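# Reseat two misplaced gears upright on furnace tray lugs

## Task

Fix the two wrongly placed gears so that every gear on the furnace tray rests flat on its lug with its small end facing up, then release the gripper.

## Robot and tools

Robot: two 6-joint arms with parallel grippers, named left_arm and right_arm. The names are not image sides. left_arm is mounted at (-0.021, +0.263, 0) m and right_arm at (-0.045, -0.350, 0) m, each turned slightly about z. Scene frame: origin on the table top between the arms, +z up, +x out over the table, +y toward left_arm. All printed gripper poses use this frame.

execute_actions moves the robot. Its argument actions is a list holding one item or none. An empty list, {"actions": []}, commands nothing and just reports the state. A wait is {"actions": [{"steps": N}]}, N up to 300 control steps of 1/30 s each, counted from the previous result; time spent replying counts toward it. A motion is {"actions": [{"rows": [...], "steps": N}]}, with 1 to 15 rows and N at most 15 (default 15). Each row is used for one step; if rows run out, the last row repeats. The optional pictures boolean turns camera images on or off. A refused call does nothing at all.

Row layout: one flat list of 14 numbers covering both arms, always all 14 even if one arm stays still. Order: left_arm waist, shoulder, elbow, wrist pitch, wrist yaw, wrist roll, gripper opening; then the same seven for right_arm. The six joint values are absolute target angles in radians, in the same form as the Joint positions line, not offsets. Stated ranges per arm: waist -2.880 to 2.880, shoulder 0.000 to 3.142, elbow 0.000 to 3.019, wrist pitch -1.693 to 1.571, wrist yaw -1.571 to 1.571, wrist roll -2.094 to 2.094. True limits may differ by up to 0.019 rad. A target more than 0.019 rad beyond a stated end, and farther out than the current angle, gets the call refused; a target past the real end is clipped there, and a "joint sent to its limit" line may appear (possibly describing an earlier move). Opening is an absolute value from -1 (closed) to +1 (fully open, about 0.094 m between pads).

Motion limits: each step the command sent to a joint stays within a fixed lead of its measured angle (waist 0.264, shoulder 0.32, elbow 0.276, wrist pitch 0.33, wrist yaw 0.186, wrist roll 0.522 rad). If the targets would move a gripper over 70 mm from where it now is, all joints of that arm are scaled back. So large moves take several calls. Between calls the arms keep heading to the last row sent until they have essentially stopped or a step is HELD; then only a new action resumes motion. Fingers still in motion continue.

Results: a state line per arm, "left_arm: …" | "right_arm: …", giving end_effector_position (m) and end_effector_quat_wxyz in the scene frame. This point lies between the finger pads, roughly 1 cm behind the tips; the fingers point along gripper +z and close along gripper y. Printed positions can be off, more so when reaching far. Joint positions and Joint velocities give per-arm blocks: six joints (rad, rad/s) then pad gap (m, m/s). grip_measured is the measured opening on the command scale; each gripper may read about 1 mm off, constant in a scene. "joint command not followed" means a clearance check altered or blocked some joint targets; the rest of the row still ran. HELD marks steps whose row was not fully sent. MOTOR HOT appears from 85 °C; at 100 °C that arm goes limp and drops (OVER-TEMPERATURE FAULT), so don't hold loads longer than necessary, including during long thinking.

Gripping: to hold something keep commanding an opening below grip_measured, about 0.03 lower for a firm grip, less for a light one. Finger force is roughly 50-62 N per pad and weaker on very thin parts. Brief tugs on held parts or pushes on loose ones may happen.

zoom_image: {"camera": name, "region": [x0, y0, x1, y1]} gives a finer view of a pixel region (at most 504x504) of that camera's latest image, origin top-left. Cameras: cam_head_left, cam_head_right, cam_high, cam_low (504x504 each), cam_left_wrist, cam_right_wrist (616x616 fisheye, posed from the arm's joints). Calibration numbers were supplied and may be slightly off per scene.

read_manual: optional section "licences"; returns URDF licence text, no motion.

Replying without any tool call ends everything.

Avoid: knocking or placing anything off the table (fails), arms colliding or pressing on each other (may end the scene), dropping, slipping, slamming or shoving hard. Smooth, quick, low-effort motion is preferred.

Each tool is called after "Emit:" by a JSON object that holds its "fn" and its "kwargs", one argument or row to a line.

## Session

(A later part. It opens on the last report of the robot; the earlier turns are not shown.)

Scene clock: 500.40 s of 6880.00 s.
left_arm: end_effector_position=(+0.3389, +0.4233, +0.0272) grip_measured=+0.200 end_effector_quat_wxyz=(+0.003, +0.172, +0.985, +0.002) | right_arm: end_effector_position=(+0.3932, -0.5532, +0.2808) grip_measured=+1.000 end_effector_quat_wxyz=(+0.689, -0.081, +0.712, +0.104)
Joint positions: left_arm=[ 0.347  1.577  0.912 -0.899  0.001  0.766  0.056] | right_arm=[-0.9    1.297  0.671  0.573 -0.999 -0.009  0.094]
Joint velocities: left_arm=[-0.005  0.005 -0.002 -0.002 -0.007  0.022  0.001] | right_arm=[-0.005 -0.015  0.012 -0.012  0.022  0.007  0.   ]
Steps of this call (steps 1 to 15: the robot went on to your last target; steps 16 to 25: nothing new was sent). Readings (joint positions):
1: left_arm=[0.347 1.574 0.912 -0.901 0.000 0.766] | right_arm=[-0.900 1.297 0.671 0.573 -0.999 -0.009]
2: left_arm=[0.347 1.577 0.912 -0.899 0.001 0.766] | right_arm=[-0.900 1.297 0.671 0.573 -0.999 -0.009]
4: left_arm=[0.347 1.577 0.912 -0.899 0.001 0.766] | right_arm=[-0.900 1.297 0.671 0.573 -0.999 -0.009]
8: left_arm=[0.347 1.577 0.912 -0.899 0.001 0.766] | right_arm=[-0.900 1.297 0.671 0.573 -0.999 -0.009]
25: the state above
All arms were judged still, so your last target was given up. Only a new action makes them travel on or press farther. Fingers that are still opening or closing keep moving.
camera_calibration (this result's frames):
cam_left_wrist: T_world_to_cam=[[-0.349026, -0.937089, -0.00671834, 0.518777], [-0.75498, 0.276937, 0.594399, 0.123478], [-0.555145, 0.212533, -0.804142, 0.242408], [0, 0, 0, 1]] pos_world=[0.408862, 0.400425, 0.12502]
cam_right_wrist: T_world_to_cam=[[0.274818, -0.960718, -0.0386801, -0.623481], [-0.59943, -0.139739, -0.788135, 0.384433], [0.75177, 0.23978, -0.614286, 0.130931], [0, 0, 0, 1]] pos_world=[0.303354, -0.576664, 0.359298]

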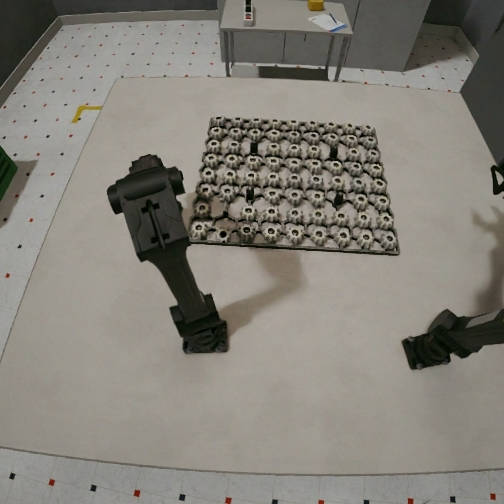

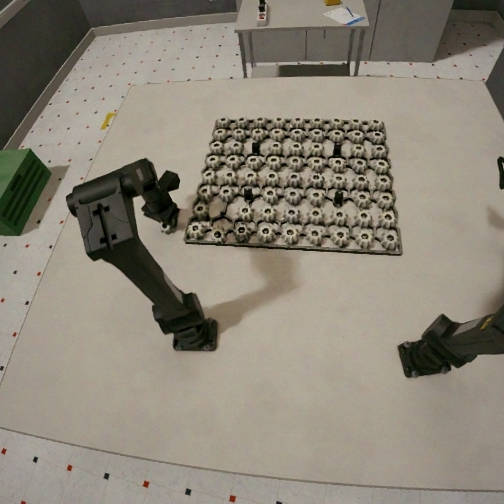

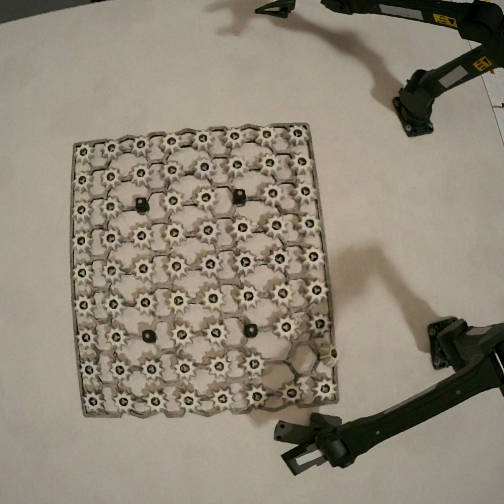

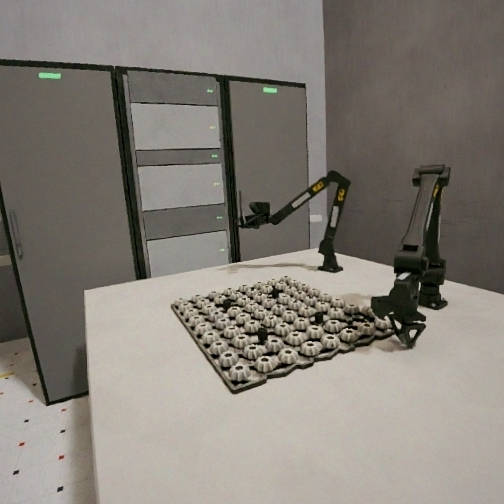

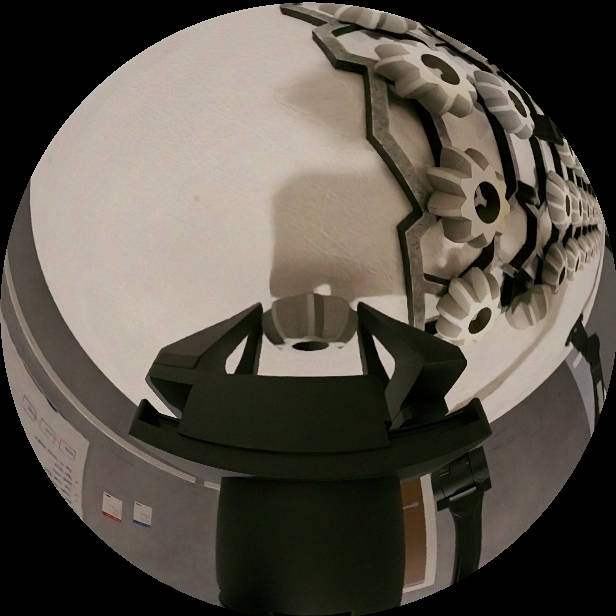

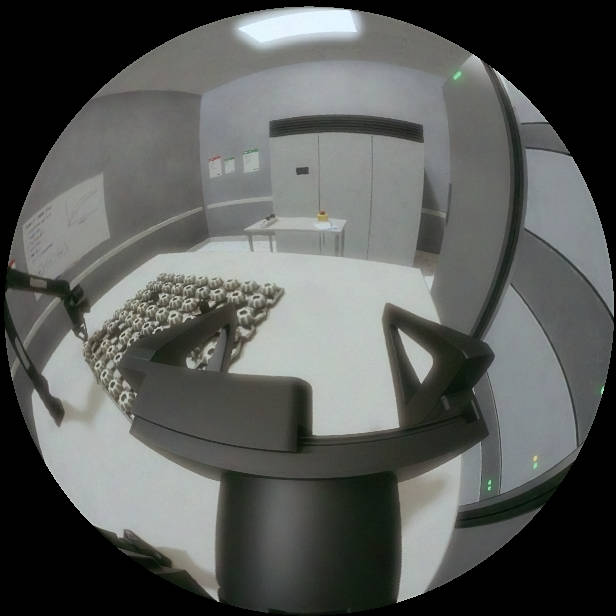

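Emit:
{"fn": "execute_actions", "kwargs": {
  "actions": [
    {"rows": [[0.35,1.58,0.91,-0.885,0,0.78,0.6, -0.9,1.287,0.72,0.593,-1.0,0,1],[0.35,1.58,0.91,-0.885,0,0.78,0.6, -0.9,1.287,0.72,0.593,-1.0,0,1],[0.35,1.58,0.91,-0.885,0,0.78,0.6, -0.9,1.287,0.72,0.593,-1.0,0,1],[0.35,1.58,0.91,-0.885,0,0.78,0.6, -0.9,1.287,0.72,0.593,-1.0,0,1],[0.35,1.58,0.91,-0.885,0,0.78,0.6, -0.9,1.287,0.72,0.593,-1.0,0,1],[0.35,1.58,0.91,-0.885,0,0.78,0.6, -0.9,1.287,0.72,0.593,-1.0,0,1],[0.35,1.605,0.895,-0.85,0,0.78,0.6, -0.9,1.287,0.72,0.593,-1.0,0,1]]}
  ]
}}

Scene clock: 512.40 s of 6880.00 s.
left_arm: end_effector_position=(+0.3434, +0.4253, +0.0217) grip_measured=+0.598 end_effector_quat_wxyz=(+0.012, +0.172, +0.985, +0.008) | right_arm: end_effector_position=(+0.3932, -0.5532, +0.2808) grip_measured=+1.000 end_effector_quat_wxyz=(+0.689, -0.081, +0.712, +0.104)
Joint positions: left_arm=[ 0.347  1.586  0.905 -0.861  0.001  0.766  0.075] | right_arm=[-0.9    1.297  0.671  0.573 -0.999 -0.009  0.094]
Joint velocities: left_arm=[ 0.005 -0.015 -0.012 -0.012  0.007  0.051  0.   ] | right_arm=[-0.005 -0.005 -0.002 -0.012 -0.051 -0.007  0.   ]
Steps of this call (steps 1 to 90: nothing new was sent; then 8.50 s passed at rest; steps 91 to 105: all 15 steps of this action). Readings (joint positions):
91: left_arm=[0.347 1.577 0.912 -0.899 0.001 0.766] | right_arm=[-0.900 1.297 0.671 0.573 -0.999 -0.009]
92: left_arm=[0.347 1.577 0.912 -0.897 0.001 0.766] | right_arm=[-0.900 1.297 0.671 0.573 -0.999 -0.009]
94: left_arm=[0.347 1.577 0.912 -0.896 0.001 0.766] | right_arm=[-0.900 1.297 0.671 0.573 -0.999 -0.009]
98: left_arm=[0.347 1.578 0.909 -0.878 0.001 0.766] | right_arm=[-0.900 1.297 0.671 0.573 -0.999 -0.009]
105: the state above
camera_calibration (this result's frames):
cam_left_wrist: T_world_to_cam=[[-0.348742, -0.936962, -0.0219487, 0.52235], [-0.766658, 0.271727, 0.581722, 0.136055], [-0.539087, 0.219698, -0.813092, 0.231702], [0, 0, 0, 1]] pos_world=[0.41138, 0.401548, 0.120713]
cam_right_wrist: T_world_to_cam=[[0.274818, -0.960718, -0.0386801, -0.623481], [-0.59943, -0.139739, -0.788135, 0.384433], [0.75177, 0.23978, -0.614286, 0.130931], [0, 0, 0, 1]] pos_world=[0.303354, -0.576664, 0.359298]

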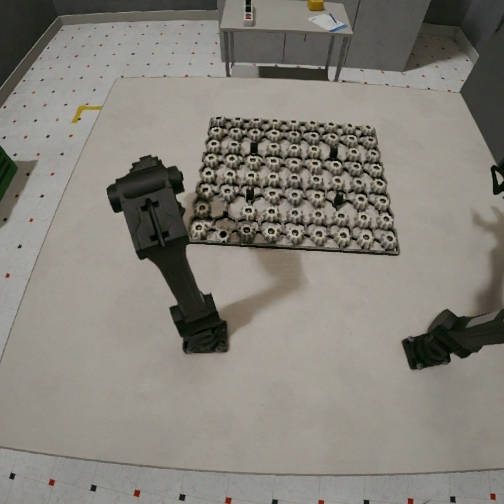

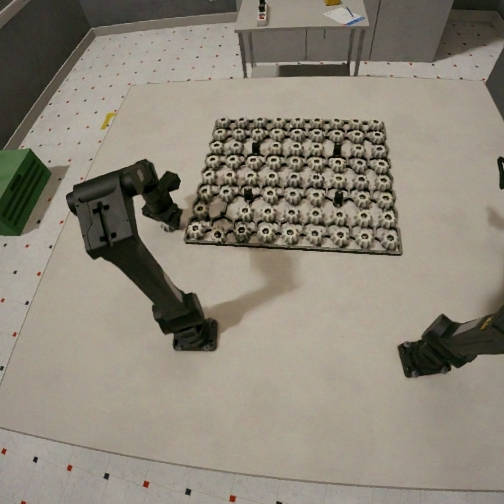

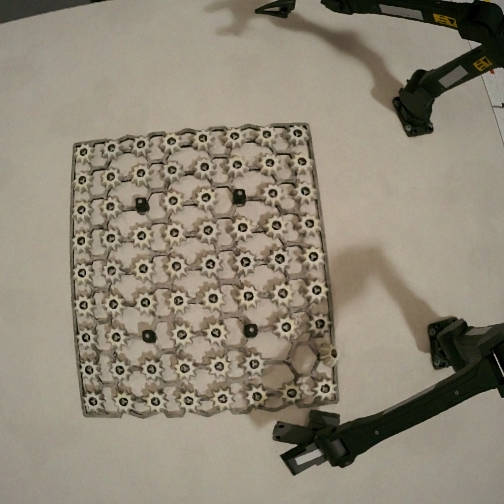

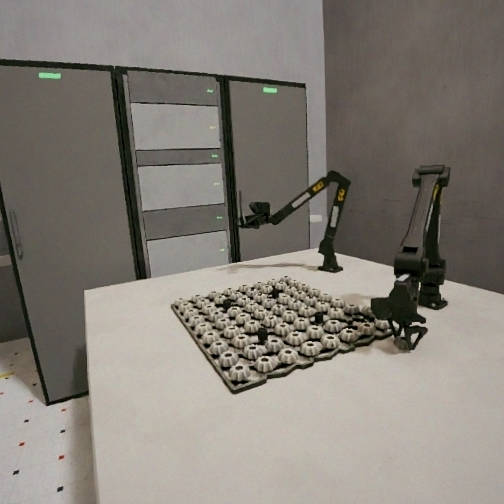

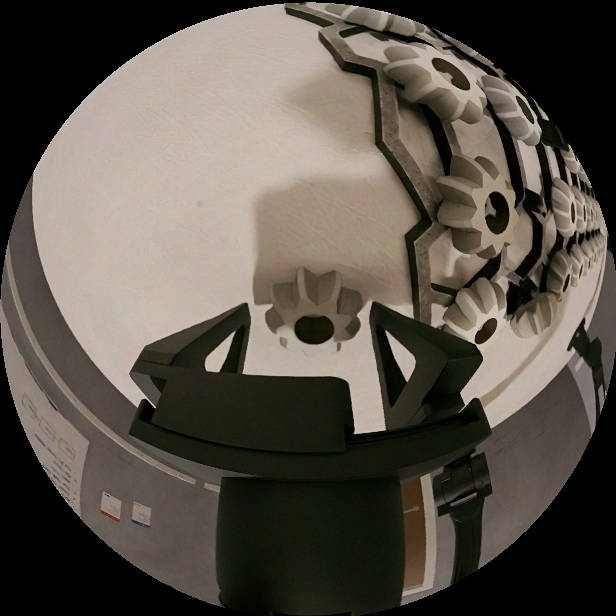

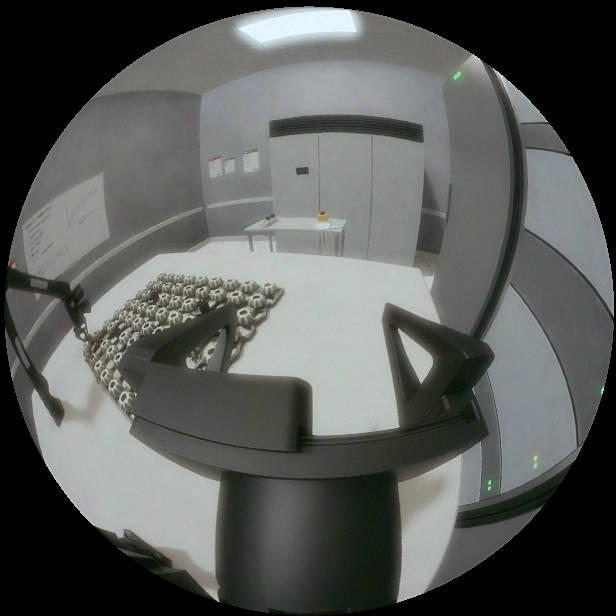

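Emit:
{"fn": "execute_actions", "kwargs": {
  "actions": [
    {"rows": [[0.35,1.586,0.905,-0.86,0,0.78,0.0, -0.9,1.287,0.72,0.593,-1.0,0,1],[0.35,1.586,0.905,-0.86,0,0.78,0.0, -0.9,1.287,0.72,0.593,-1.0,0,1],[0.35,1.586,0.905,-0.86,0,0.78,0.0, -0.9,1.287,0.72,0.593,-1.0,0,1],[0.35,1.586,0.905,-0.86,0,0.78,0.0, -0.9,1.287,0.72,0.593,-1.0,0,1],[0.35,1.586,0.905,-0.86,0,0.78,0.0, -0.9,1.287,0.72,0.593,-1.0,0,1],[0.35,1.586,0.905,-0.86,0,0.78,0.0, -0.9,1.287,0.72,0.593,-1.0,0,1],[0.35,1.586,0.905,-0.86,0,0.78,0.0, -0.9,1.287,0.72,0.593,-1.0,0,1],[0.35,1.47,1.06,-1.09,0,0.78,0.1, -0.9,1.287,0.72,0.593,-1.0,0,1]]}
  ],
  "pictures": false
}}

Emit:
{"fn": "execute_actions", "kwargs": {
  "actions": [
    {"rows": [[-0.118,1.47,1.06,-1.09,0,0.78,0.1, -0.9,1.287,0.72,0.593,-1.0,0,1]]}
  ],
  "pictures": false
}}

Emit:
{"fn": "execute_actions", "kwargs": {
  "actions": [
    {"steps": 25}
  ]
}}

Scene clock: 536.93 s of 6880.00 s.
left_arm: end_effector_position=(+0.3326, +0.4205, +0.0745) grip_measured=+0.170 end_effector_quat_wxyz=(-0.013, +0.173, +0.985, -0.009) | right_arm: end_effector_position=(+0.3932, -0.5532, +0.2808) grip_measured=+1.000 end_effector_quat_wxyz=(+0.689, -0.081, +0.712, +0.104)
Joint positions: left_arm=[ 0.347  1.507  0.979 -1.075  0.001  0.767  0.055] | right_arm=[-0.9    1.297  0.671  0.573 -0.999 -0.009  0.094]
Joint velocities: left_arm=[ 0.005 -0.347  0.286 -0.144 -0.051 -0.007 -0.   ] | right_arm=[-0.015  0.015  0.002 -0.002  0.066 -0.037  0.   ]
Steps of this call (steps 1 to 15: the robot went on to your last target; steps 16 to 90: nothing new was sent; then 21.03 s passed at rest; steps 91 to 105: all 15 steps of this action). Readings (joint positions):
91: left_arm=[0.347 1.586 0.904 -0.861 0.001 0.766] | right_arm=[-0.900 1.297 0.671 0.573 -0.999 -0.009]
92: left_arm=[0.347 1.586 0.904 -0.860 0.002 0.766] | right_arm=[-0.900 1.297 0.671 0.573 -0.999 -0.009]
94: left_arm=[0.347 1.586 0.904 -0.861 0.001 0.767] | right_arm=[-0.900 1.297 0.671 0.573 -0.999 -0.009]
98: left_arm=[0.347 1.584 0.913 -0.887 0.001 0.767] | right_arm=[-0.900 1.297 0.671 0.573 -0.999 -0.009]
105: the state above

Scene clock: 537.43 s of 6880.00 s.
left_arm: end_effector_position=(+0.3714, +0.2229, +0.0892) grip_measured=+0.169 end_effector_quat_wxyz=(+0.003, +0.419, +0.908, -0.004) | right_arm: end_effector_position=(+0.3932, -0.5532, +0.2808) grip_measured=+1.000 end_effector_quat_wxyz=(+0.689, -0.081, +0.712, +0.104)
Joint positions: left_arm=[-0.17   1.483  0.997 -1.081  0.009  0.768  0.055] | right_arm=[-0.9    1.297  0.671  0.573 -0.999 -0.009  0.094]
Joint velocities: left_arm=[ 0.2    0.005  0.007 -0.032 -0.022  0.081 -0.001] | right_arm=[-0.005  0.005  0.007  0.002 -0.022  0.007  0.   ]
Steps of this call (steps 1 to 15: all 15 steps of this action). Readings (joint positions):
1: left_arm=[0.337 1.497 0.986 -1.076 -0.005 0.767] | right_arm=[-0.900 1.297 0.671 0.573 -0.999 -0.009]
2: left_arm=[0.317 1.489 0.991 -1.076 -0.011 0.767] | right_arm=[-0.900 1.297 0.671 0.573 -0.999 -0.009]
4: left_arm=[0.241 1.483 0.994 -1.076 -0.011 0.767] | right_arm=[-0.900 1.297 0.671 0.573 -0.999 -0.009]
8: left_arm=[0.030 1.483 0.994 -1.076 -0.007 0.767] | right_arm=[-0.900 1.297 0.671 0.573 -0.999 -0.009]
15: the state above

Scene clock: 538.27 s of 6880.00 s.
left_arm: end_effector_position=(+0.3730, +0.2461, +0.0892) grip_measured=+0.169 end_effector_quat_wxyz=(+0.002, +0.394, +0.919, +0.000) | right_arm: end_effector_position=(+0.3932, -0.5532, +0.2808) grip_measured=+1.000 end_effector_quat_wxyz=(+0.689, -0.081, +0.712, +0.104)
Joint positions: left_arm=[-0.115  1.483  0.997 -1.081  0.     0.768  0.055] | right_arm=[-0.9    1.297  0.671  0.573 -0.999 -0.009  0.094]
Joint velocities: left_arm=[-0.005 -0.024  0.002 -0.017 -0.051  0.007  0.   ] | right_arm=[-0.005 -0.024 -0.012  0.002 -0.022 -0.007  0.   ]
Steps of this call (steps 1 to 25: the robot went on to your last target). Readings (joint positions):
1: left_arm=[-0.162 1.483 0.997 -1.081 0.007 0.768] | right_arm=[-0.900 1.297 0.671 0.573 -0.999 -0.009]
2: left_arm=[-0.152 1.483 0.997 -1.081 0.005 0.768] | right_arm=[-0.900 1.297 0.671 0.573 -0.999 -0.009]
4: left_arm=[-0.131 1.483 0.997 -1.081 0.002 0.768] | right_arm=[-0.900 1.297 0.671 0.573 -0.999 -0.009]
8: left_arm=[-0.115 1.483 0.997 -1.081 0.000 0.768] | right_arm=[-0.900 1.297 0.671 0.573 -0.999 -0.009]
25: the state above
camera_calibration (this result's frames):
cam_left_wrist: T_world_to_cam=[[-0.73117, -0.68218, -0.00459016, 0.444681], [-0.549485, 0.584931, 0.596592, 0.00875432], [-0.404299, 0.438733, -0.802531, 0.236804], [0, 0, 0, 1]] pos_world=[0.425687, 0.194338, 0.186861]
cam_right_wrist: T_world_to_cam=[[0.274818, -0.960718, -0.0386801, -0.623481], [-0.59943, -0.139739, -0.788135, 0.384433], [0.75177, 0.23978, -0.614286, 0.130931], [0, 0, 0, 1]] pos_world=[0.303354, -0.576664, 0.359298]

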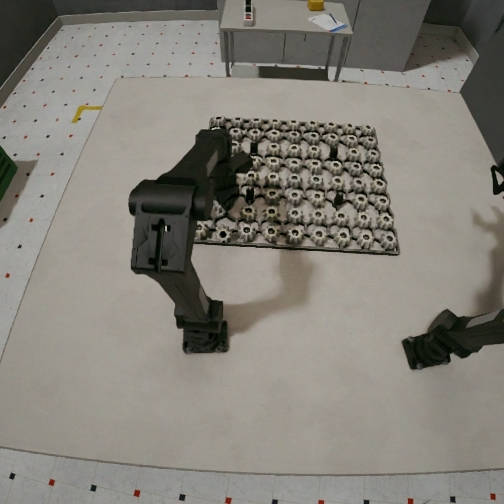

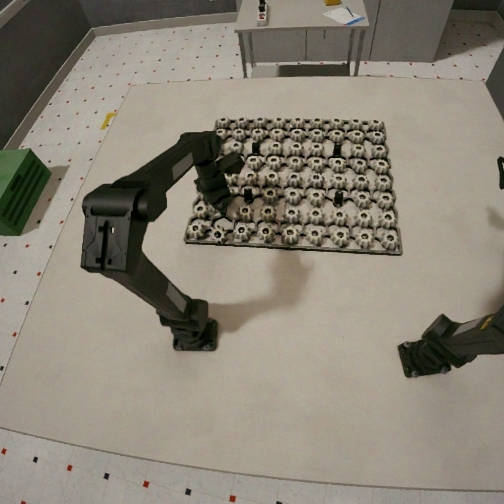

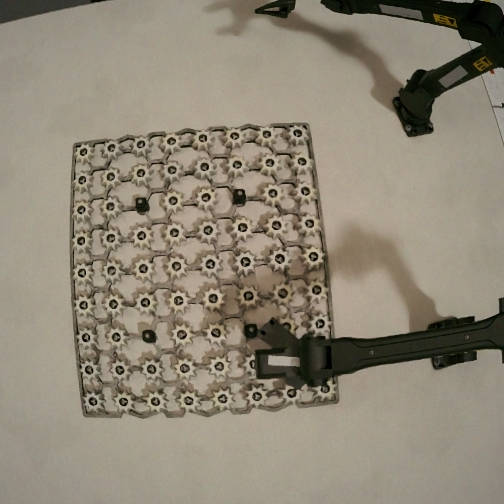

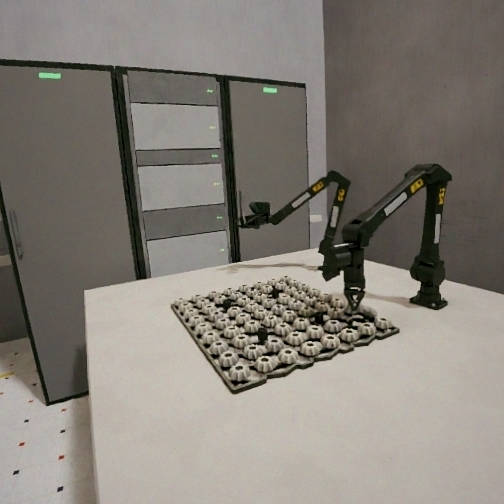

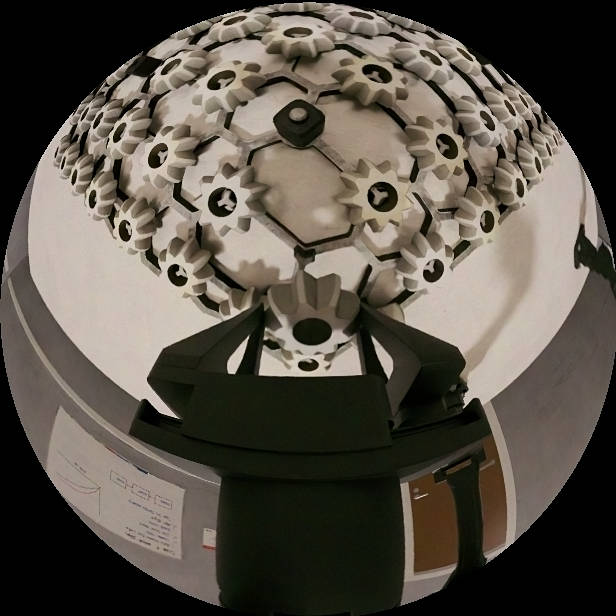

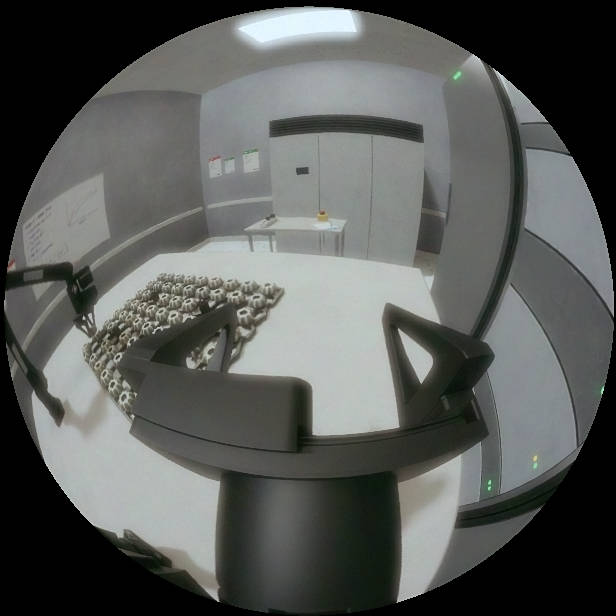

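Emit:
{"fn": "execute_actions", "kwargs": {
  "actions": [
    {"rows": [[-0.105,1.515,0.965,-1.0,0,0.78,0.1, -0.9,1.287,0.72,0.593,-1.0,0,1],[-0.105,1.515,0.965,-1.0,0,0.78,0.1, -0.9,1.287,0.72,0.593,-1.0,0,1],[-0.105,1.515,0.965,-1.0,0,0.78,0.1, -0.9,1.287,0.72,0.593,-1.0,0,1],[-0.105,1.515,0.965,-1.0,0,0.78,0.1, -0.9,1.287,0.72,0.593,-1.0,0,1],[-0.105,1.515,0.965,-1.0,0,0.78,0.1, -0.9,1.287,0.72,0.593,-1.0,0,1],[-0.105,1.54,0.945,-0.96,0,0.78,0.1, -0.9,1.287,0.72,0.593,-1.0,0,1],[-0.105,1.54,0.945,-0.96,0,0.78,0.1, -0.9,1.287,0.72,0.593,-1.0,0,1],[-0.105,1.54,0.945,-0.96,0,0.78,0.1, -0.9,1.287,0.72,0.593,-1.0,0,1],[-0.105,1.54,0.945,-0.96,0,0.78,0.1, -0.9,1.287,0.72,0.593,-1.0,0,1],[-0.105,1.562,0.93,-0.925,0,0.78,0.1, -0.9,1.287,0.72,0.593,-1.0,0,1],[-0.105,1.562,0.93,-0.925,0,0.78,0.1, -0.9,1.287,0.72,0.593,-1.0,0,1],[-0.105,1.562,0.93,-0.925,0,0.78,0.1, -0.9,1.287,0.72,0.593,-1.0,0,1],[-0.105,1.562,0.93,-0.925,0,0.78,0.1, -0.9,1.287,0.72,0.593,-1.0,0,1],[-0.105,1.585,0.915,-0.89,0,0.78,0.1, -0.9,1.287,0.72,0.593,-1.0,0,1]]}
  ],
  "pictures": false
}}

Emit:
{"fn": "execute_actions", "kwargs": {
  "actions": [
    {"steps": 25}
  ]
}}

Scene clock: 560.23 s of 6880.00 s.
left_arm: end_effector_position=(+0.3743, +0.2468, +0.0466) grip_measured=+0.136 end_effector_quat_wxyz=(+0.007, +0.393, +0.919, +0.002) | right_arm: end_effector_position=(+0.3932, -0.5532, +0.2808) grip_measured=+1.000 end_effector_quat_wxyz=(+0.689, -0.081, +0.712, +0.104)
Joint positions: left_arm=[-0.113  1.543  0.934 -0.947  0.001  0.768  0.053] | right_arm=[-0.9    1.297  0.671  0.573 -0.999 -0.009  0.094]
Joint velocities: left_arm=[-0.005 -0.024 -0.017  0.032  0.007 -0.037 -0.001] | right_arm=[-0.005 -0.005 -0.012 -0.002 -0.022 -0.007  0.   ]
Steps of this call (steps 1 to 15: the robot went on to your last target; steps 16 to 90: nothing new was sent; then 18.47 s passed at rest; steps 91 to 105: all 15 steps of this action). Readings (joint positions):
91: left_arm=[-0.115 1.484 0.992 -1.070 0.000 0.768] | right_arm=[-0.900 1.297 0.671 0.573 -0.999 -0.009]
92: left_arm=[-0.115 1.485 0.986 -1.047 0.000 0.768] | right_arm=[-0.900 1.297 0.671 0.573 -0.999 -0.009]
94: left_arm=[-0.115 1.495 0.975 -1.020 0.000 0.768] | right_arm=[-0.900 1.297 0.671 0.573 -0.999 -0.009]
98: left_arm=[-0.115 1.522 0.953 -0.982 0.000 0.768] | right_arm=[-0.900 1.297 0.671 0.573 -0.999 -0.009]
105: the state above

Scene clock: 561.07 s of 6880.00 s.
left_arm: end_effector_position=(+0.3743, +0.2468, +0.0466) grip_measured=+0.136 end_effector_quat_wxyz=(+0.007, +0.393, +0.919, +0.002) | right_arm: end_effector_position=(+0.3932, -0.5532, +0.2808) grip_measured=+1.000 end_effector_quat_wxyz=(+0.689, -0.081, +0.712, +0.104)
Joint positions: left_arm=[-0.113  1.543  0.934 -0.947  0.001  0.768  0.053] | right_arm=[-0.9    1.297  0.671  0.573 -0.999 -0.009  0.094]
Joint velocities: left_arm=[-0.034 -0.015 -0.007 -0.002  0.022  0.007  0.   ] | right_arm=[-0.005 -0.005  0.002  0.007  0.066 -0.066  0.   ]
Steps of this call (steps 1 to 15: the robot went on to your last target; steps 16 to 25: nothing new was sent). Readings (joint positions):
1: left_arm=[-0.113 1.543 0.934 -0.947 0.001 0.768] | right_arm=[-0.900 1.297 0.671 0.573 -0.999 -0.009]
2: left_arm=[-0.113 1.543 0.934 -0.947 0.001 0.768] | right_arm=[-0.900 1.297 0.671 0.573 -0.999 -0.009]
4: left_arm=[-0.113 1.543 0.934 -0.947 0.001 0.768] | right_arm=[-0.900 1.297 0.671 0.573 -0.999 -0.009]
8: left_arm=[-0.113 1.543 0.934 -0.947 0.001 0.768] | right_arm=[-0.900 1.297 0.671 0.573 -0.999 -0.009]
25: the state above
All arms were judged still, so your last target was given up. Only a new action makes them travel on or press farther. Fingers that are still opening or closing keep moving.
camera_calibration (this result's frames):
cam_left_wrist: T_world_to_cam=[[-0.729777, -0.683579, -0.0120838, 0.446049], [-0.55736, 0.584606, 0.589565, 0.0377855], [-0.395949, 0.436986, -0.807631, 0.200322], [0, 0, 0, 1]] pos_world=[0.425894, 0.195282, 0.1449]
cam_right_wrist: T_world_to_cam=[[0.274818, -0.960718, -0.0386801, -0.623481], [-0.59943, -0.139739, -0.788135, 0.384433], [0.75177, 0.23978, -0.614286, 0.130931], [0, 0, 0, 1]] pos_world=[0.303354, -0.576664, 0.359298]

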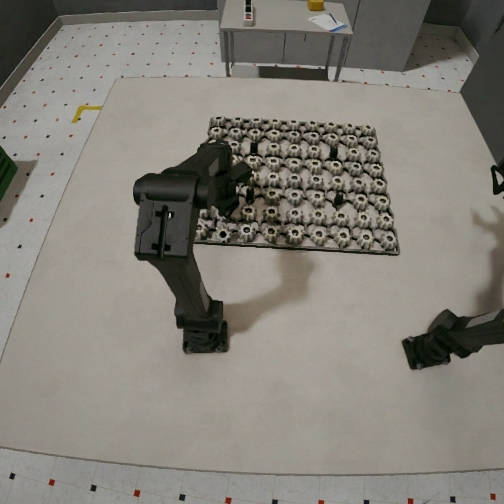

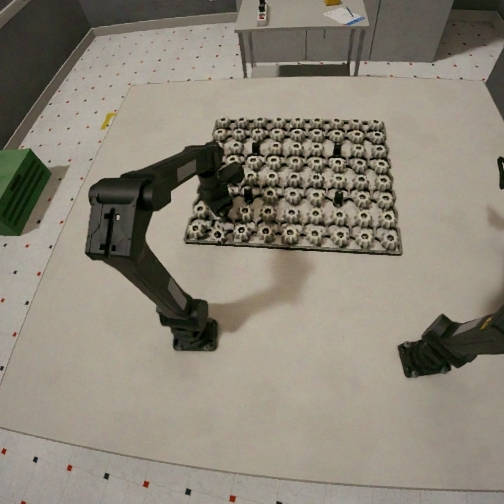

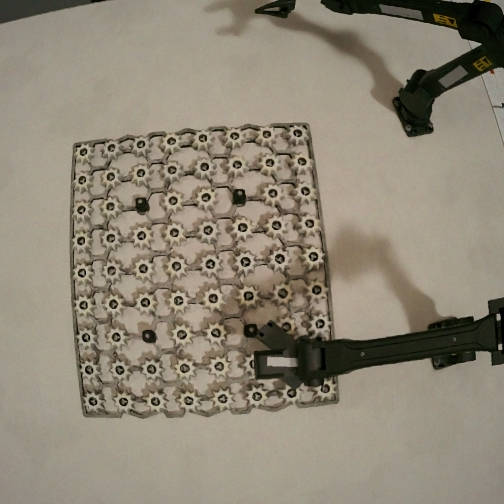

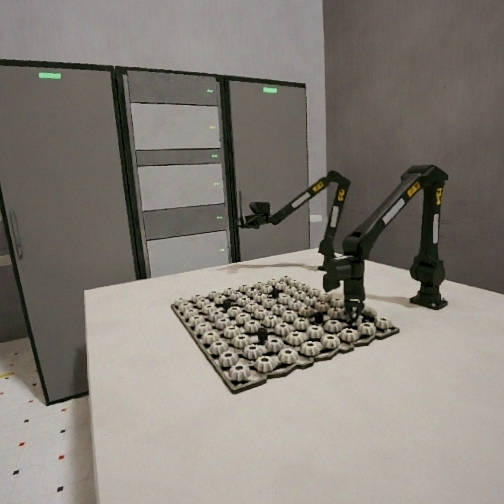

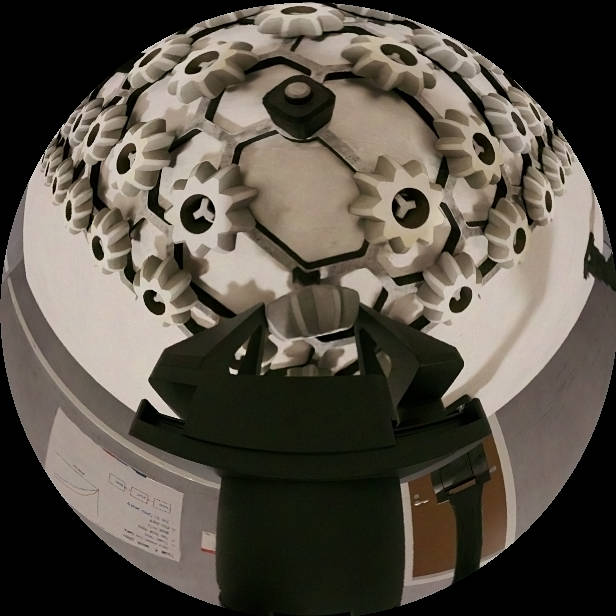

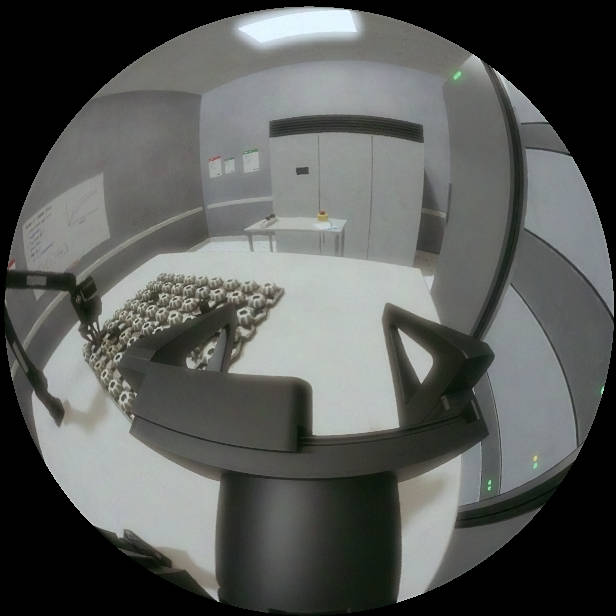

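Emit:
{"fn": "execute_actions", "kwargs": {
  "actions": [
    {"rows": [[-0.113,1.47,1.06,-1.09,0,0.78,0.1, -0.9,1.287,0.72,0.593,-1.0,0,1],[-0.113,1.47,1.06,-1.09,0,0.78,0.1, -0.9,1.287,0.72,0.593,-1.0,0,1],[-0.113,1.47,1.06,-1.09,0,0.78,0.1, -0.9,1.287,0.72,0.593,-1.0,0,1],[-0.113,1.47,1.06,-1.09,0,0.78,0.1, -0.9,1.287,0.72,0.593,-1.0,0,1],[-0.113,1.47,1.06,-1.09,0,0.78,0.1, -0.9,1.287,0.72,0.593,-1.0,0,1],[-0.113,1.47,1.06,-1.09,0,0.78,0.1, -0.9,1.287,0.72,0.593,-1.0,0,1],[-0.113,1.47,1.06,-1.09,0,0.78,0.1, -0.9,1.287,0.72,0.593,-1.0,0,1],[0.35,1.47,1.06,-1.09,0,0.78,0.1, -0.9,1.287,0.72,0.593,-1.0,0,1]]}
  ],
  "pictures": false
}}

Emit:
{"fn": "execute_actions", "kwargs": {
  "actions": [
    {"steps": 15}
  ],
  "pictures": false
}}

Emit:
{"fn": "execute_actions", "kwargs": {
  "actions": [
    {"rows": [[0.35,1.51,0.96,-1.0,0,0.78,0.1, -0.9,1.287,0.72,0.593,-1.0,0,1],[0.35,1.51,0.96,-1.0,0,0.78,0.1, -0.9,1.287,0.72,0.593,-1.0,0,1],[0.35,1.51,0.96,-1.0,0,0.78,0.1, -0.9,1.287,0.72,0.593,-1.0,0,1],[0.35,1.51,0.96,-1.0,0,0.78,0.1, -0.9,1.287,0.72,0.593,-1.0,0,1],[0.35,1.535,0.94,-0.96,0,0.78,0.1, -0.9,1.287,0.72,0.593,-1.0,0,1],[0.35,1.535,0.94,-0.96,0,0.78,0.1, -0.9,1.287,0.72,0.593,-1.0,0,1],[0.35,1.535,0.94,-0.96,0,0.78,0.1, -0.9,1.287,0.72,0.593,-1.0,0,1],[0.35,1.535,0.94,-0.96,0,0.78,0.1, -0.9,1.287,0.72,0.593,-1.0,0,1],[0.35,1.556,0.925,-0.92,0,0.78,0.1, -0.9,1.287,0.72,0.593,-1.0,0,1],[0.35,1.556,0.925,-0.92,0,0.78,0.1, -0.9,1.287,0.72,0.593,-1.0,0,1],[0.35,1.556,0.925,-0.92,0,0.78,0.1, -0.9,1.287,0.72,0.593,-1.0,0,1],[0.35,1.556,0.925,-0.92,0,0.78,0.1, -0.9,1.287,0.72,0.593,-1.0,0,1],[0.35,1.58,0.91,-0.885,0,0.78,0.1, -0.9,1.287,0.72,0.593,-1.0,0,1]]}
  ],
  "pictures": false
}}

Emit:
{"fn": "execute_actions", "kwargs": {
  "actions": [
    {"steps": 15}
  ]
}}

Scene clock: 602.20 s of 6880.00 s.
left_arm: end_effector_position=(+0.3650, +0.3802, +0.1018) grip_measured=+0.102 end_effector_quat_wxyz=(+0.019, +0.233, +0.972, +0.009) | right_arm: end_effector_position=(+0.3932, -0.5532, +0.2808) grip_measured=+1.000 end_effector_quat_wxyz=(+0.689, -0.081, +0.712, +0.104)
Joint positions: left_arm=[ 0.224  1.467  1.015 -1.077  0.005  0.768  0.052] | right_arm=[-0.9    1.297  0.671  0.573 -0.999 -0.009  0.094]
Joint velocities: left_arm=[ 1.734  0.005 -0.002 -0.002 -0.022 -0.007  0.   ] | right_arm=[-0.015  0.005 -0.002  0.007 -0.037  0.037  0.   ]
Steps of this call (steps 1 to 90: nothing new was sent; then 37.63 s passed at rest; steps 91 to 105: all 15 steps of this action). Readings (joint positions):
91: left_arm=[-0.113 1.539 0.942 -0.970 0.002 0.768] | right_arm=[-0.900 1.297 0.671 0.573 -0.999 -0.009]
92: left_arm=[-0.113 1.536 0.955 -1.013 0.001 0.768] | right_arm=[-0.900 1.297 0.671 0.573 -0.999 -0.009]
94: left_arm=[-0.113 1.517 0.979 -1.061 0.001 0.768] | right_arm=[-0.900 1.297 0.671 0.573 -0.999 -0.009]
98: left_arm=[-0.102 1.477 1.013 -1.077 0.005 0.768] | right_arm=[-0.900 1.297 0.671 0.573 -0.999 -0.009]
105: the state above

Scene clock: 602.70 s of 6880.00 s.
left_arm: end_effector_position=(+0.3463, +0.4276, +0.1017) grip_measured=+0.102 end_effector_quat_wxyz=(+0.015, +0.173, +0.985, +0.011) | right_arm: end_effector_position=(+0.3932, -0.5532, +0.2808) grip_measured=+1.000 end_effector_quat_wxyz=(+0.689, -0.081, +0.712, +0.104)
Joint positions: left_arm=[ 0.348  1.467  1.015 -1.081 -0.001  0.768  0.052] | right_arm=[-0.9    1.297  0.671  0.573 -0.999 -0.009  0.094]
Joint velocities: left_arm=[ 0.005 -0.005 -0.027 -0.012 -0.051  0.007  0.   ] | right_arm=[-0.005 -0.015 -0.017  0.002 -0.11  -0.022  0.   ]
Steps of this call (steps 1 to 15: the robot went on to your last target). Readings (joint positions):
1: left_arm=[0.280 1.467 1.015 -1.077 0.002 0.768] | right_arm=[-0.900 1.297 0.671 0.573 -0.999 -0.009]
2: left_arm=[0.330 1.467 1.015 -1.077 -0.001 0.768] | right_arm=[-0.900 1.297 0.671 0.573 -0.999 -0.009]
4: left_arm=[0.391 1.467 1.015 -1.078 -0.004 0.768] | right_arm=[-0.900 1.297 0.671 0.573 -0.999 -0.009]
8: left_arm=[0.385 1.467 1.015 -1.081 -0.004 0.768] | right_arm=[-0.900 1.297 0.671 0.573 -0.999 -0.009]
15: the state above

Scene clock: 603.20 s of 6880.00 s.
left_arm: end_effector_position=(+0.3431, +0.4262, +0.0379) grip_measured=+0.102 end_effector_quat_wxyz=(+0.012, +0.173, +0.985, +0.009) | right_arm: end_effector_position=(+0.3932, -0.5532, +0.2808) grip_measured=+1.000 end_effector_quat_wxyz=(+0.689, -0.081, +0.712, +0.104)
Joint positions: left_arm=[ 0.348  1.557  0.922 -0.907 -0.001  0.768  0.052] | right_arm=[-0.9    1.297  0.671  0.573 -0.999 -0.009  0.094]
Joint velocities: left_arm=[-0.015  0.122 -0.085  0.188  0.081  0.037  0.   ] | right_arm=[-0.005 -0.015 -0.002  0.012 -0.022 -0.022  0.   ]
Steps of this call (steps 1 to 15: all 15 steps of this action). Readings (joint positions):
1: left_arm=[0.348 1.467 1.009 -1.068 -0.001 0.768] | right_arm=[-0.900 1.297 0.671 0.573 -0.999 -0.009]
2: left_arm=[0.348 1.468 1.000 -1.044 -0.001 0.768] | right_arm=[-0.900 1.297 0.671 0.573 -0.999 -0.009]
4: left_arm=[0.348 1.477 0.982 -1.020 -0.001 0.768] | right_arm=[-0.900 1.297 0.671 0.573 -0.999 -0.009]
8: left_arm=[0.348 1.511 0.951 -0.979 -0.001 0.768] | right_arm=[-0.900 1.297 0.671 0.573 -0.999 -0.009]
15: the state above

Scene clock: 603.70 s of 6880.00 s.
left_arm: end_effector_position=(+0.3426, +0.4260, +0.0327) grip_measured=+0.102 end_effector_quat_wxyz=(+0.010, +0.173, +0.985, +0.008) | right_arm: end_effector_position=(+0.3932, -0.5532, +0.2808) grip_measured=+1.000 end_effector_quat_wxyz=(+0.689, -0.081, +0.712, +0.104)
Joint positions: left_arm=[ 0.348  1.567  0.917 -0.896 -0.001  0.768  0.052] | right_arm=[-0.9    1.297  0.671  0.573 -0.999 -0.009  0.094]
Joint velocities: left_arm=[-0.015 -0.005 -0.007 -0.012  0.022  0.022 -0.001] | right_arm=[-0.015  0.005 -0.007  0.002  0.037  0.066  0.   ]
Steps of this call (steps 1 to 15: the robot went on to your last target). Readings (joint positions):
1: left_arm=[0.348 1.561 0.920 -0.902 -0.001 0.768] | right_arm=[-0.900 1.297 0.671 0.573 -0.999 -0.009]
2: left_arm=[0.348 1.564 0.919 -0.899 -0.001 0.768] | right_arm=[-0.900 1.297 0.671 0.573 -0.999 -0.009]
4: left_arm=[0.348 1.567 0.917 -0.897 -0.001 0.768] | right_arm=[-0.900 1.297 0.671 0.573 -0.999 -0.009]
8: left_arm=[0.348 1.567 0.917 -0.896 -0.001 0.768] | right_arm=[-0.900 1.297 0.671 0.573 -0.999 -0.009]
15: the state above
camera_calibration (this result's frames):
cam_left_wrist: T_world_to_cam=[[-0.349478, -0.936698, -0.0214794, 0.523063], [-0.764575, 0.271858, 0.584396, 0.128018], [-0.541563, 0.220656, -0.811184, 0.240426], [0, 0, 0, 1]] pos_world=[0.410884, 0.402098, 0.131451]
cam_right_wrist: T_world_to_cam=[[0.274818, -0.960718, -0.0386801, -0.623481], [-0.59943, -0.139739, -0.788135, 0.384433], [0.75177, 0.23978, -0.614286, 0.130931], [0, 0, 0, 1]] pos_world=[0.303354, -0.576664, 0.359298]

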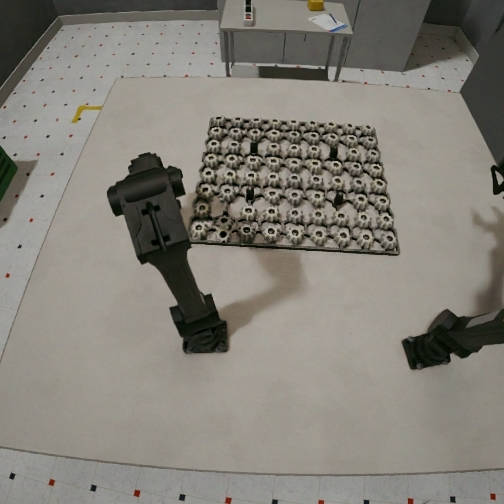

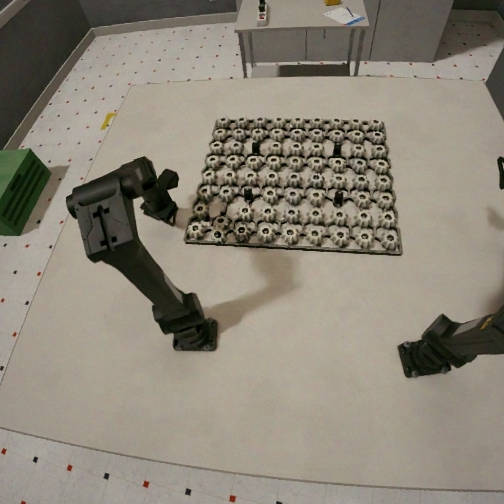

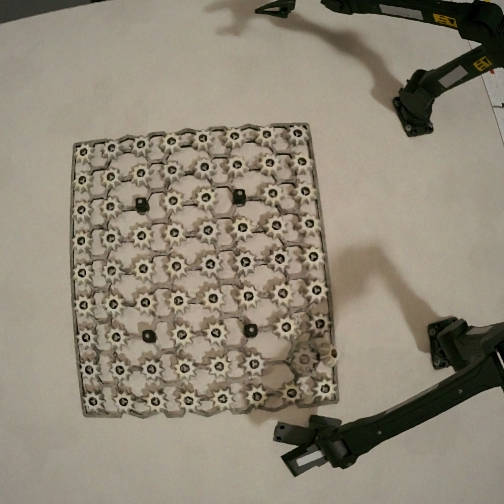

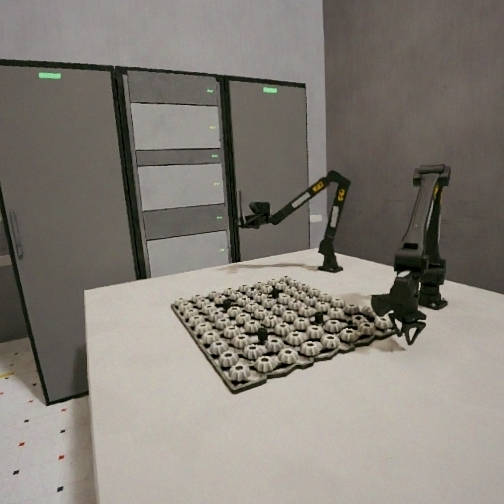

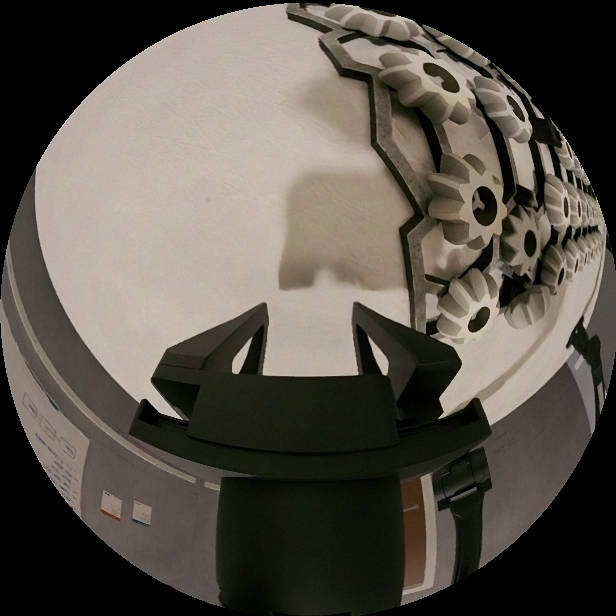

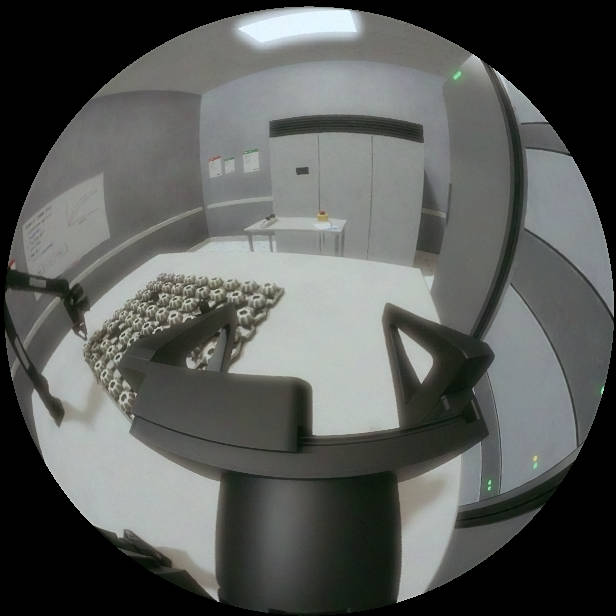

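Emit:
{"fn": "execute_actions", "kwargs": {
  "actions": [
    {"rows": [[0.35,1.44,1.0,-1.09,0,0.78,1, -0.9,1.287,0.72,0.593,-1.0,0,1],[0.35,1.44,1.0,-1.09,0,0.78,1, -0.9,1.287,0.72,0.593,-1.0,0,1],[0.35,1.44,1.0,-1.09,0,0.78,1, -0.9,1.287,0.72,0.593,-1.0,0,1],[0.35,1.44,1.0,-1.09,0,0.78,1, -0.9,1.287,0.72,0.593,-1.0,0,1],[0.35,1.44,1.0,-1.09,0,0.78,1, -0.9,1.287,0.72,0.593,-1.0,0,1],[-0.12,1.44,1.0,-1.09,0,0.78,1, -0.9,1.287,0.72,0.593,-1.0,0,1]]}
  ],
  "pictures": false
}}

Emit:
{"fn": "execute_actions", "kwargs": {
  "actions": [
    {"steps": 30}
  ]
}}

Scene clock: 619.57 s of 6880.00 s.
left_arm: end_effector_position=(+0.3560, +0.2461, +0.0921) grip_measured=+1.000 end_effector_quat_wxyz=(+0.006, +0.395, +0.919, +0.001) | right_arm: end_effector_position=(+0.3932, -0.5532, +0.2808) grip_measured=+1.000 end_effector_quat_wxyz=(+0.689, -0.081, +0.712, +0.104)
Joint positions: left_arm=[-0.116  1.431  0.949 -1.076  0.002  0.769  0.094] | right_arm=[-0.9    1.297  0.671  0.573 -0.999 -0.009  0.094]
Joint velocities: left_arm=[-1.226 -0.005  0.042 -0.046  0.095  0.037  0.   ] | right_arm=[-0.005 -0.015 -0.002  0.002  0.022 -0.022  0.   ]
Steps of this call (steps 1 to 15: the robot went on to your last target; steps 16 to 90: nothing new was sent; then 12.37 s passed at rest; steps 91 to 105: all 15 steps of this action). Readings (joint positions):
91: left_arm=[0.348 1.562 0.922 -0.925 -0.001 0.768] | right_arm=[-0.900 1.297 0.671 0.573 -0.999 -0.009]
92: left_arm=[0.348 1.552 0.928 -0.981 -0.001 0.768] | right_arm=[-0.900 1.297 0.671 0.573 -0.999 -0.009]
94: left_arm=[0.348 1.508 0.929 -1.049 -0.001 0.768] | right_arm=[-0.900 1.297 0.671 0.573 -0.999 -0.009]
98: left_arm=[0.273 1.437 0.937 -1.074 -0.007 0.768] | right_arm=[-0.900 1.297 0.671 0.573 -0.999 -0.009]
105: the state above

Scene clock: 620.57 s of 6880.00 s.
left_arm: end_effector_position=(+0.3554, +0.2451, +0.0926) grip_measured=+1.000 end_effector_quat_wxyz=(+0.004, +0.396, +0.918, +0.001) | right_arm: end_effector_position=(+0.3932, -0.5532, +0.2808) grip_measured=+1.000 end_effector_quat_wxyz=(+0.689, -0.081, +0.712, +0.104)
Joint positions: left_arm=[-0.119  1.431  0.95  -1.081  0.001  0.769  0.094] | right_arm=[-0.9    1.297  0.671  0.573 -0.999 -0.009  0.094]
Joint velocities: left_arm=[-0.005 -0.015  0.002  0.002  0.007 -0.007  0.   ] | right_arm=[-0.005 -0.005 -0.007 -0.007 -0.051  0.022  0.   ]
Steps of this call (steps 1 to 15: the robot went on to your last target; steps 16 to 30: nothing new was sent). Readings (joint positions):
1: left_arm=[-0.149 1.431 0.950 -1.077 0.004 0.769] | right_arm=[-0.900 1.297 0.671 0.573 -0.999 -0.009]
2: left_arm=[-0.166 1.431 0.950 -1.078 0.005 0.769] | right_arm=[-0.900 1.297 0.671 0.573 -0.999 -0.009]
4: left_arm=[-0.166 1.431 0.950 -1.081 0.004 0.769] | right_arm=[-0.900 1.297 0.671 0.573 -0.999 -0.009]
8: left_arm=[-0.129 1.431 0.950 -1.081 0.002 0.769] | right_arm=[-0.900 1.297 0.671 0.573 -0.999 -0.009]
30: the state above
All arms were judged still, so your last target was given up. Only a new action makes them travel on or press farther. Fingers that are still opening or closing keep moving.
camera_calibration (this result's frames):
cam_left_wrist: T_world_to_cam=[[-0.73477, -0.678268, -0.0080715, 0.431779], [-0.549729, 0.588468, 0.592878, -0.00280546], [-0.39738, 0.440066, -0.805252, 0.230264], [0, 0, 0, 1]] pos_world=[0.407218, 0.193182, 0.190569]
cam_right_wrist: T_world_to_cam=[[0.274818, -0.960718, -0.0386801, -0.623481], [-0.59943, -0.139739, -0.788135, 0.384433], [0.75177, 0.23978, -0.614286, 0.130931], [0, 0, 0, 1]] pos_world=[0.303354, -0.576664, 0.359298]

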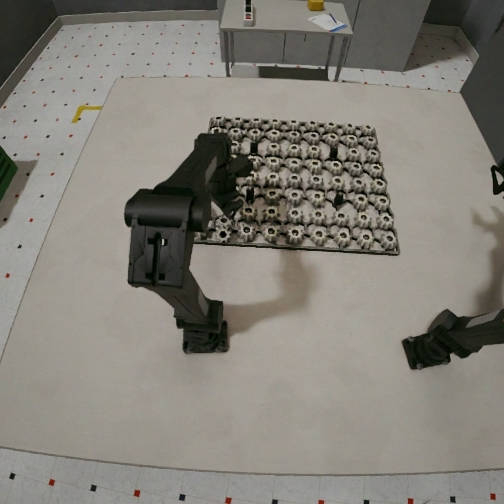

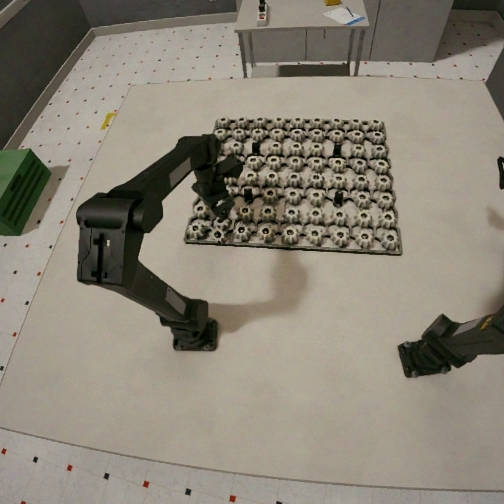

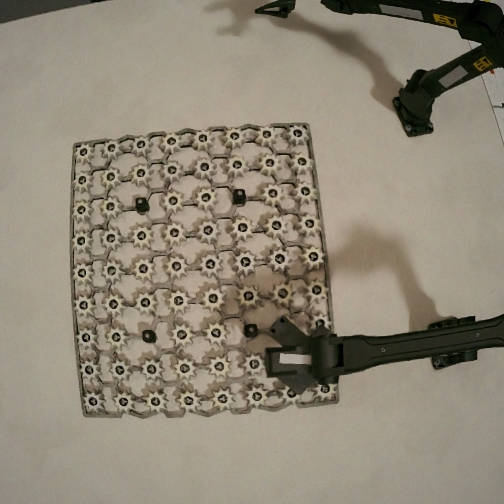

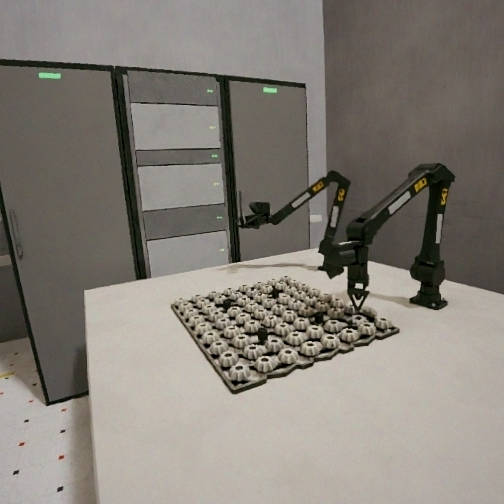

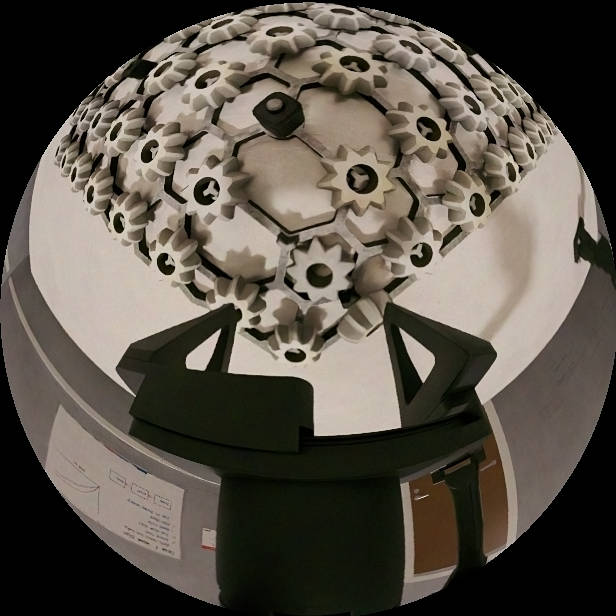

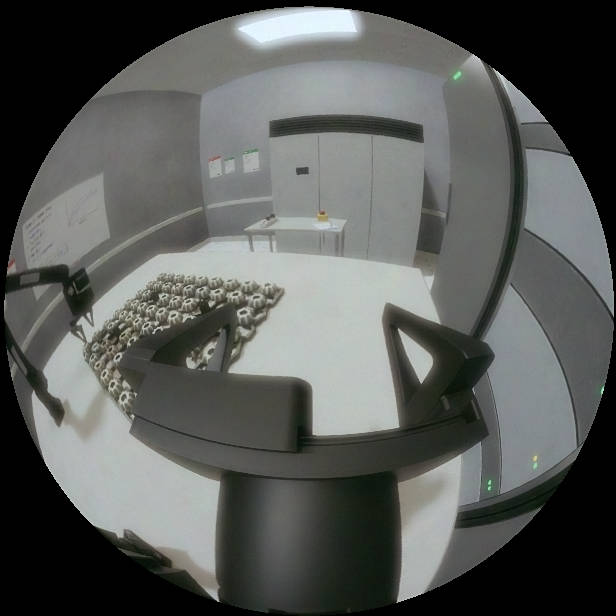

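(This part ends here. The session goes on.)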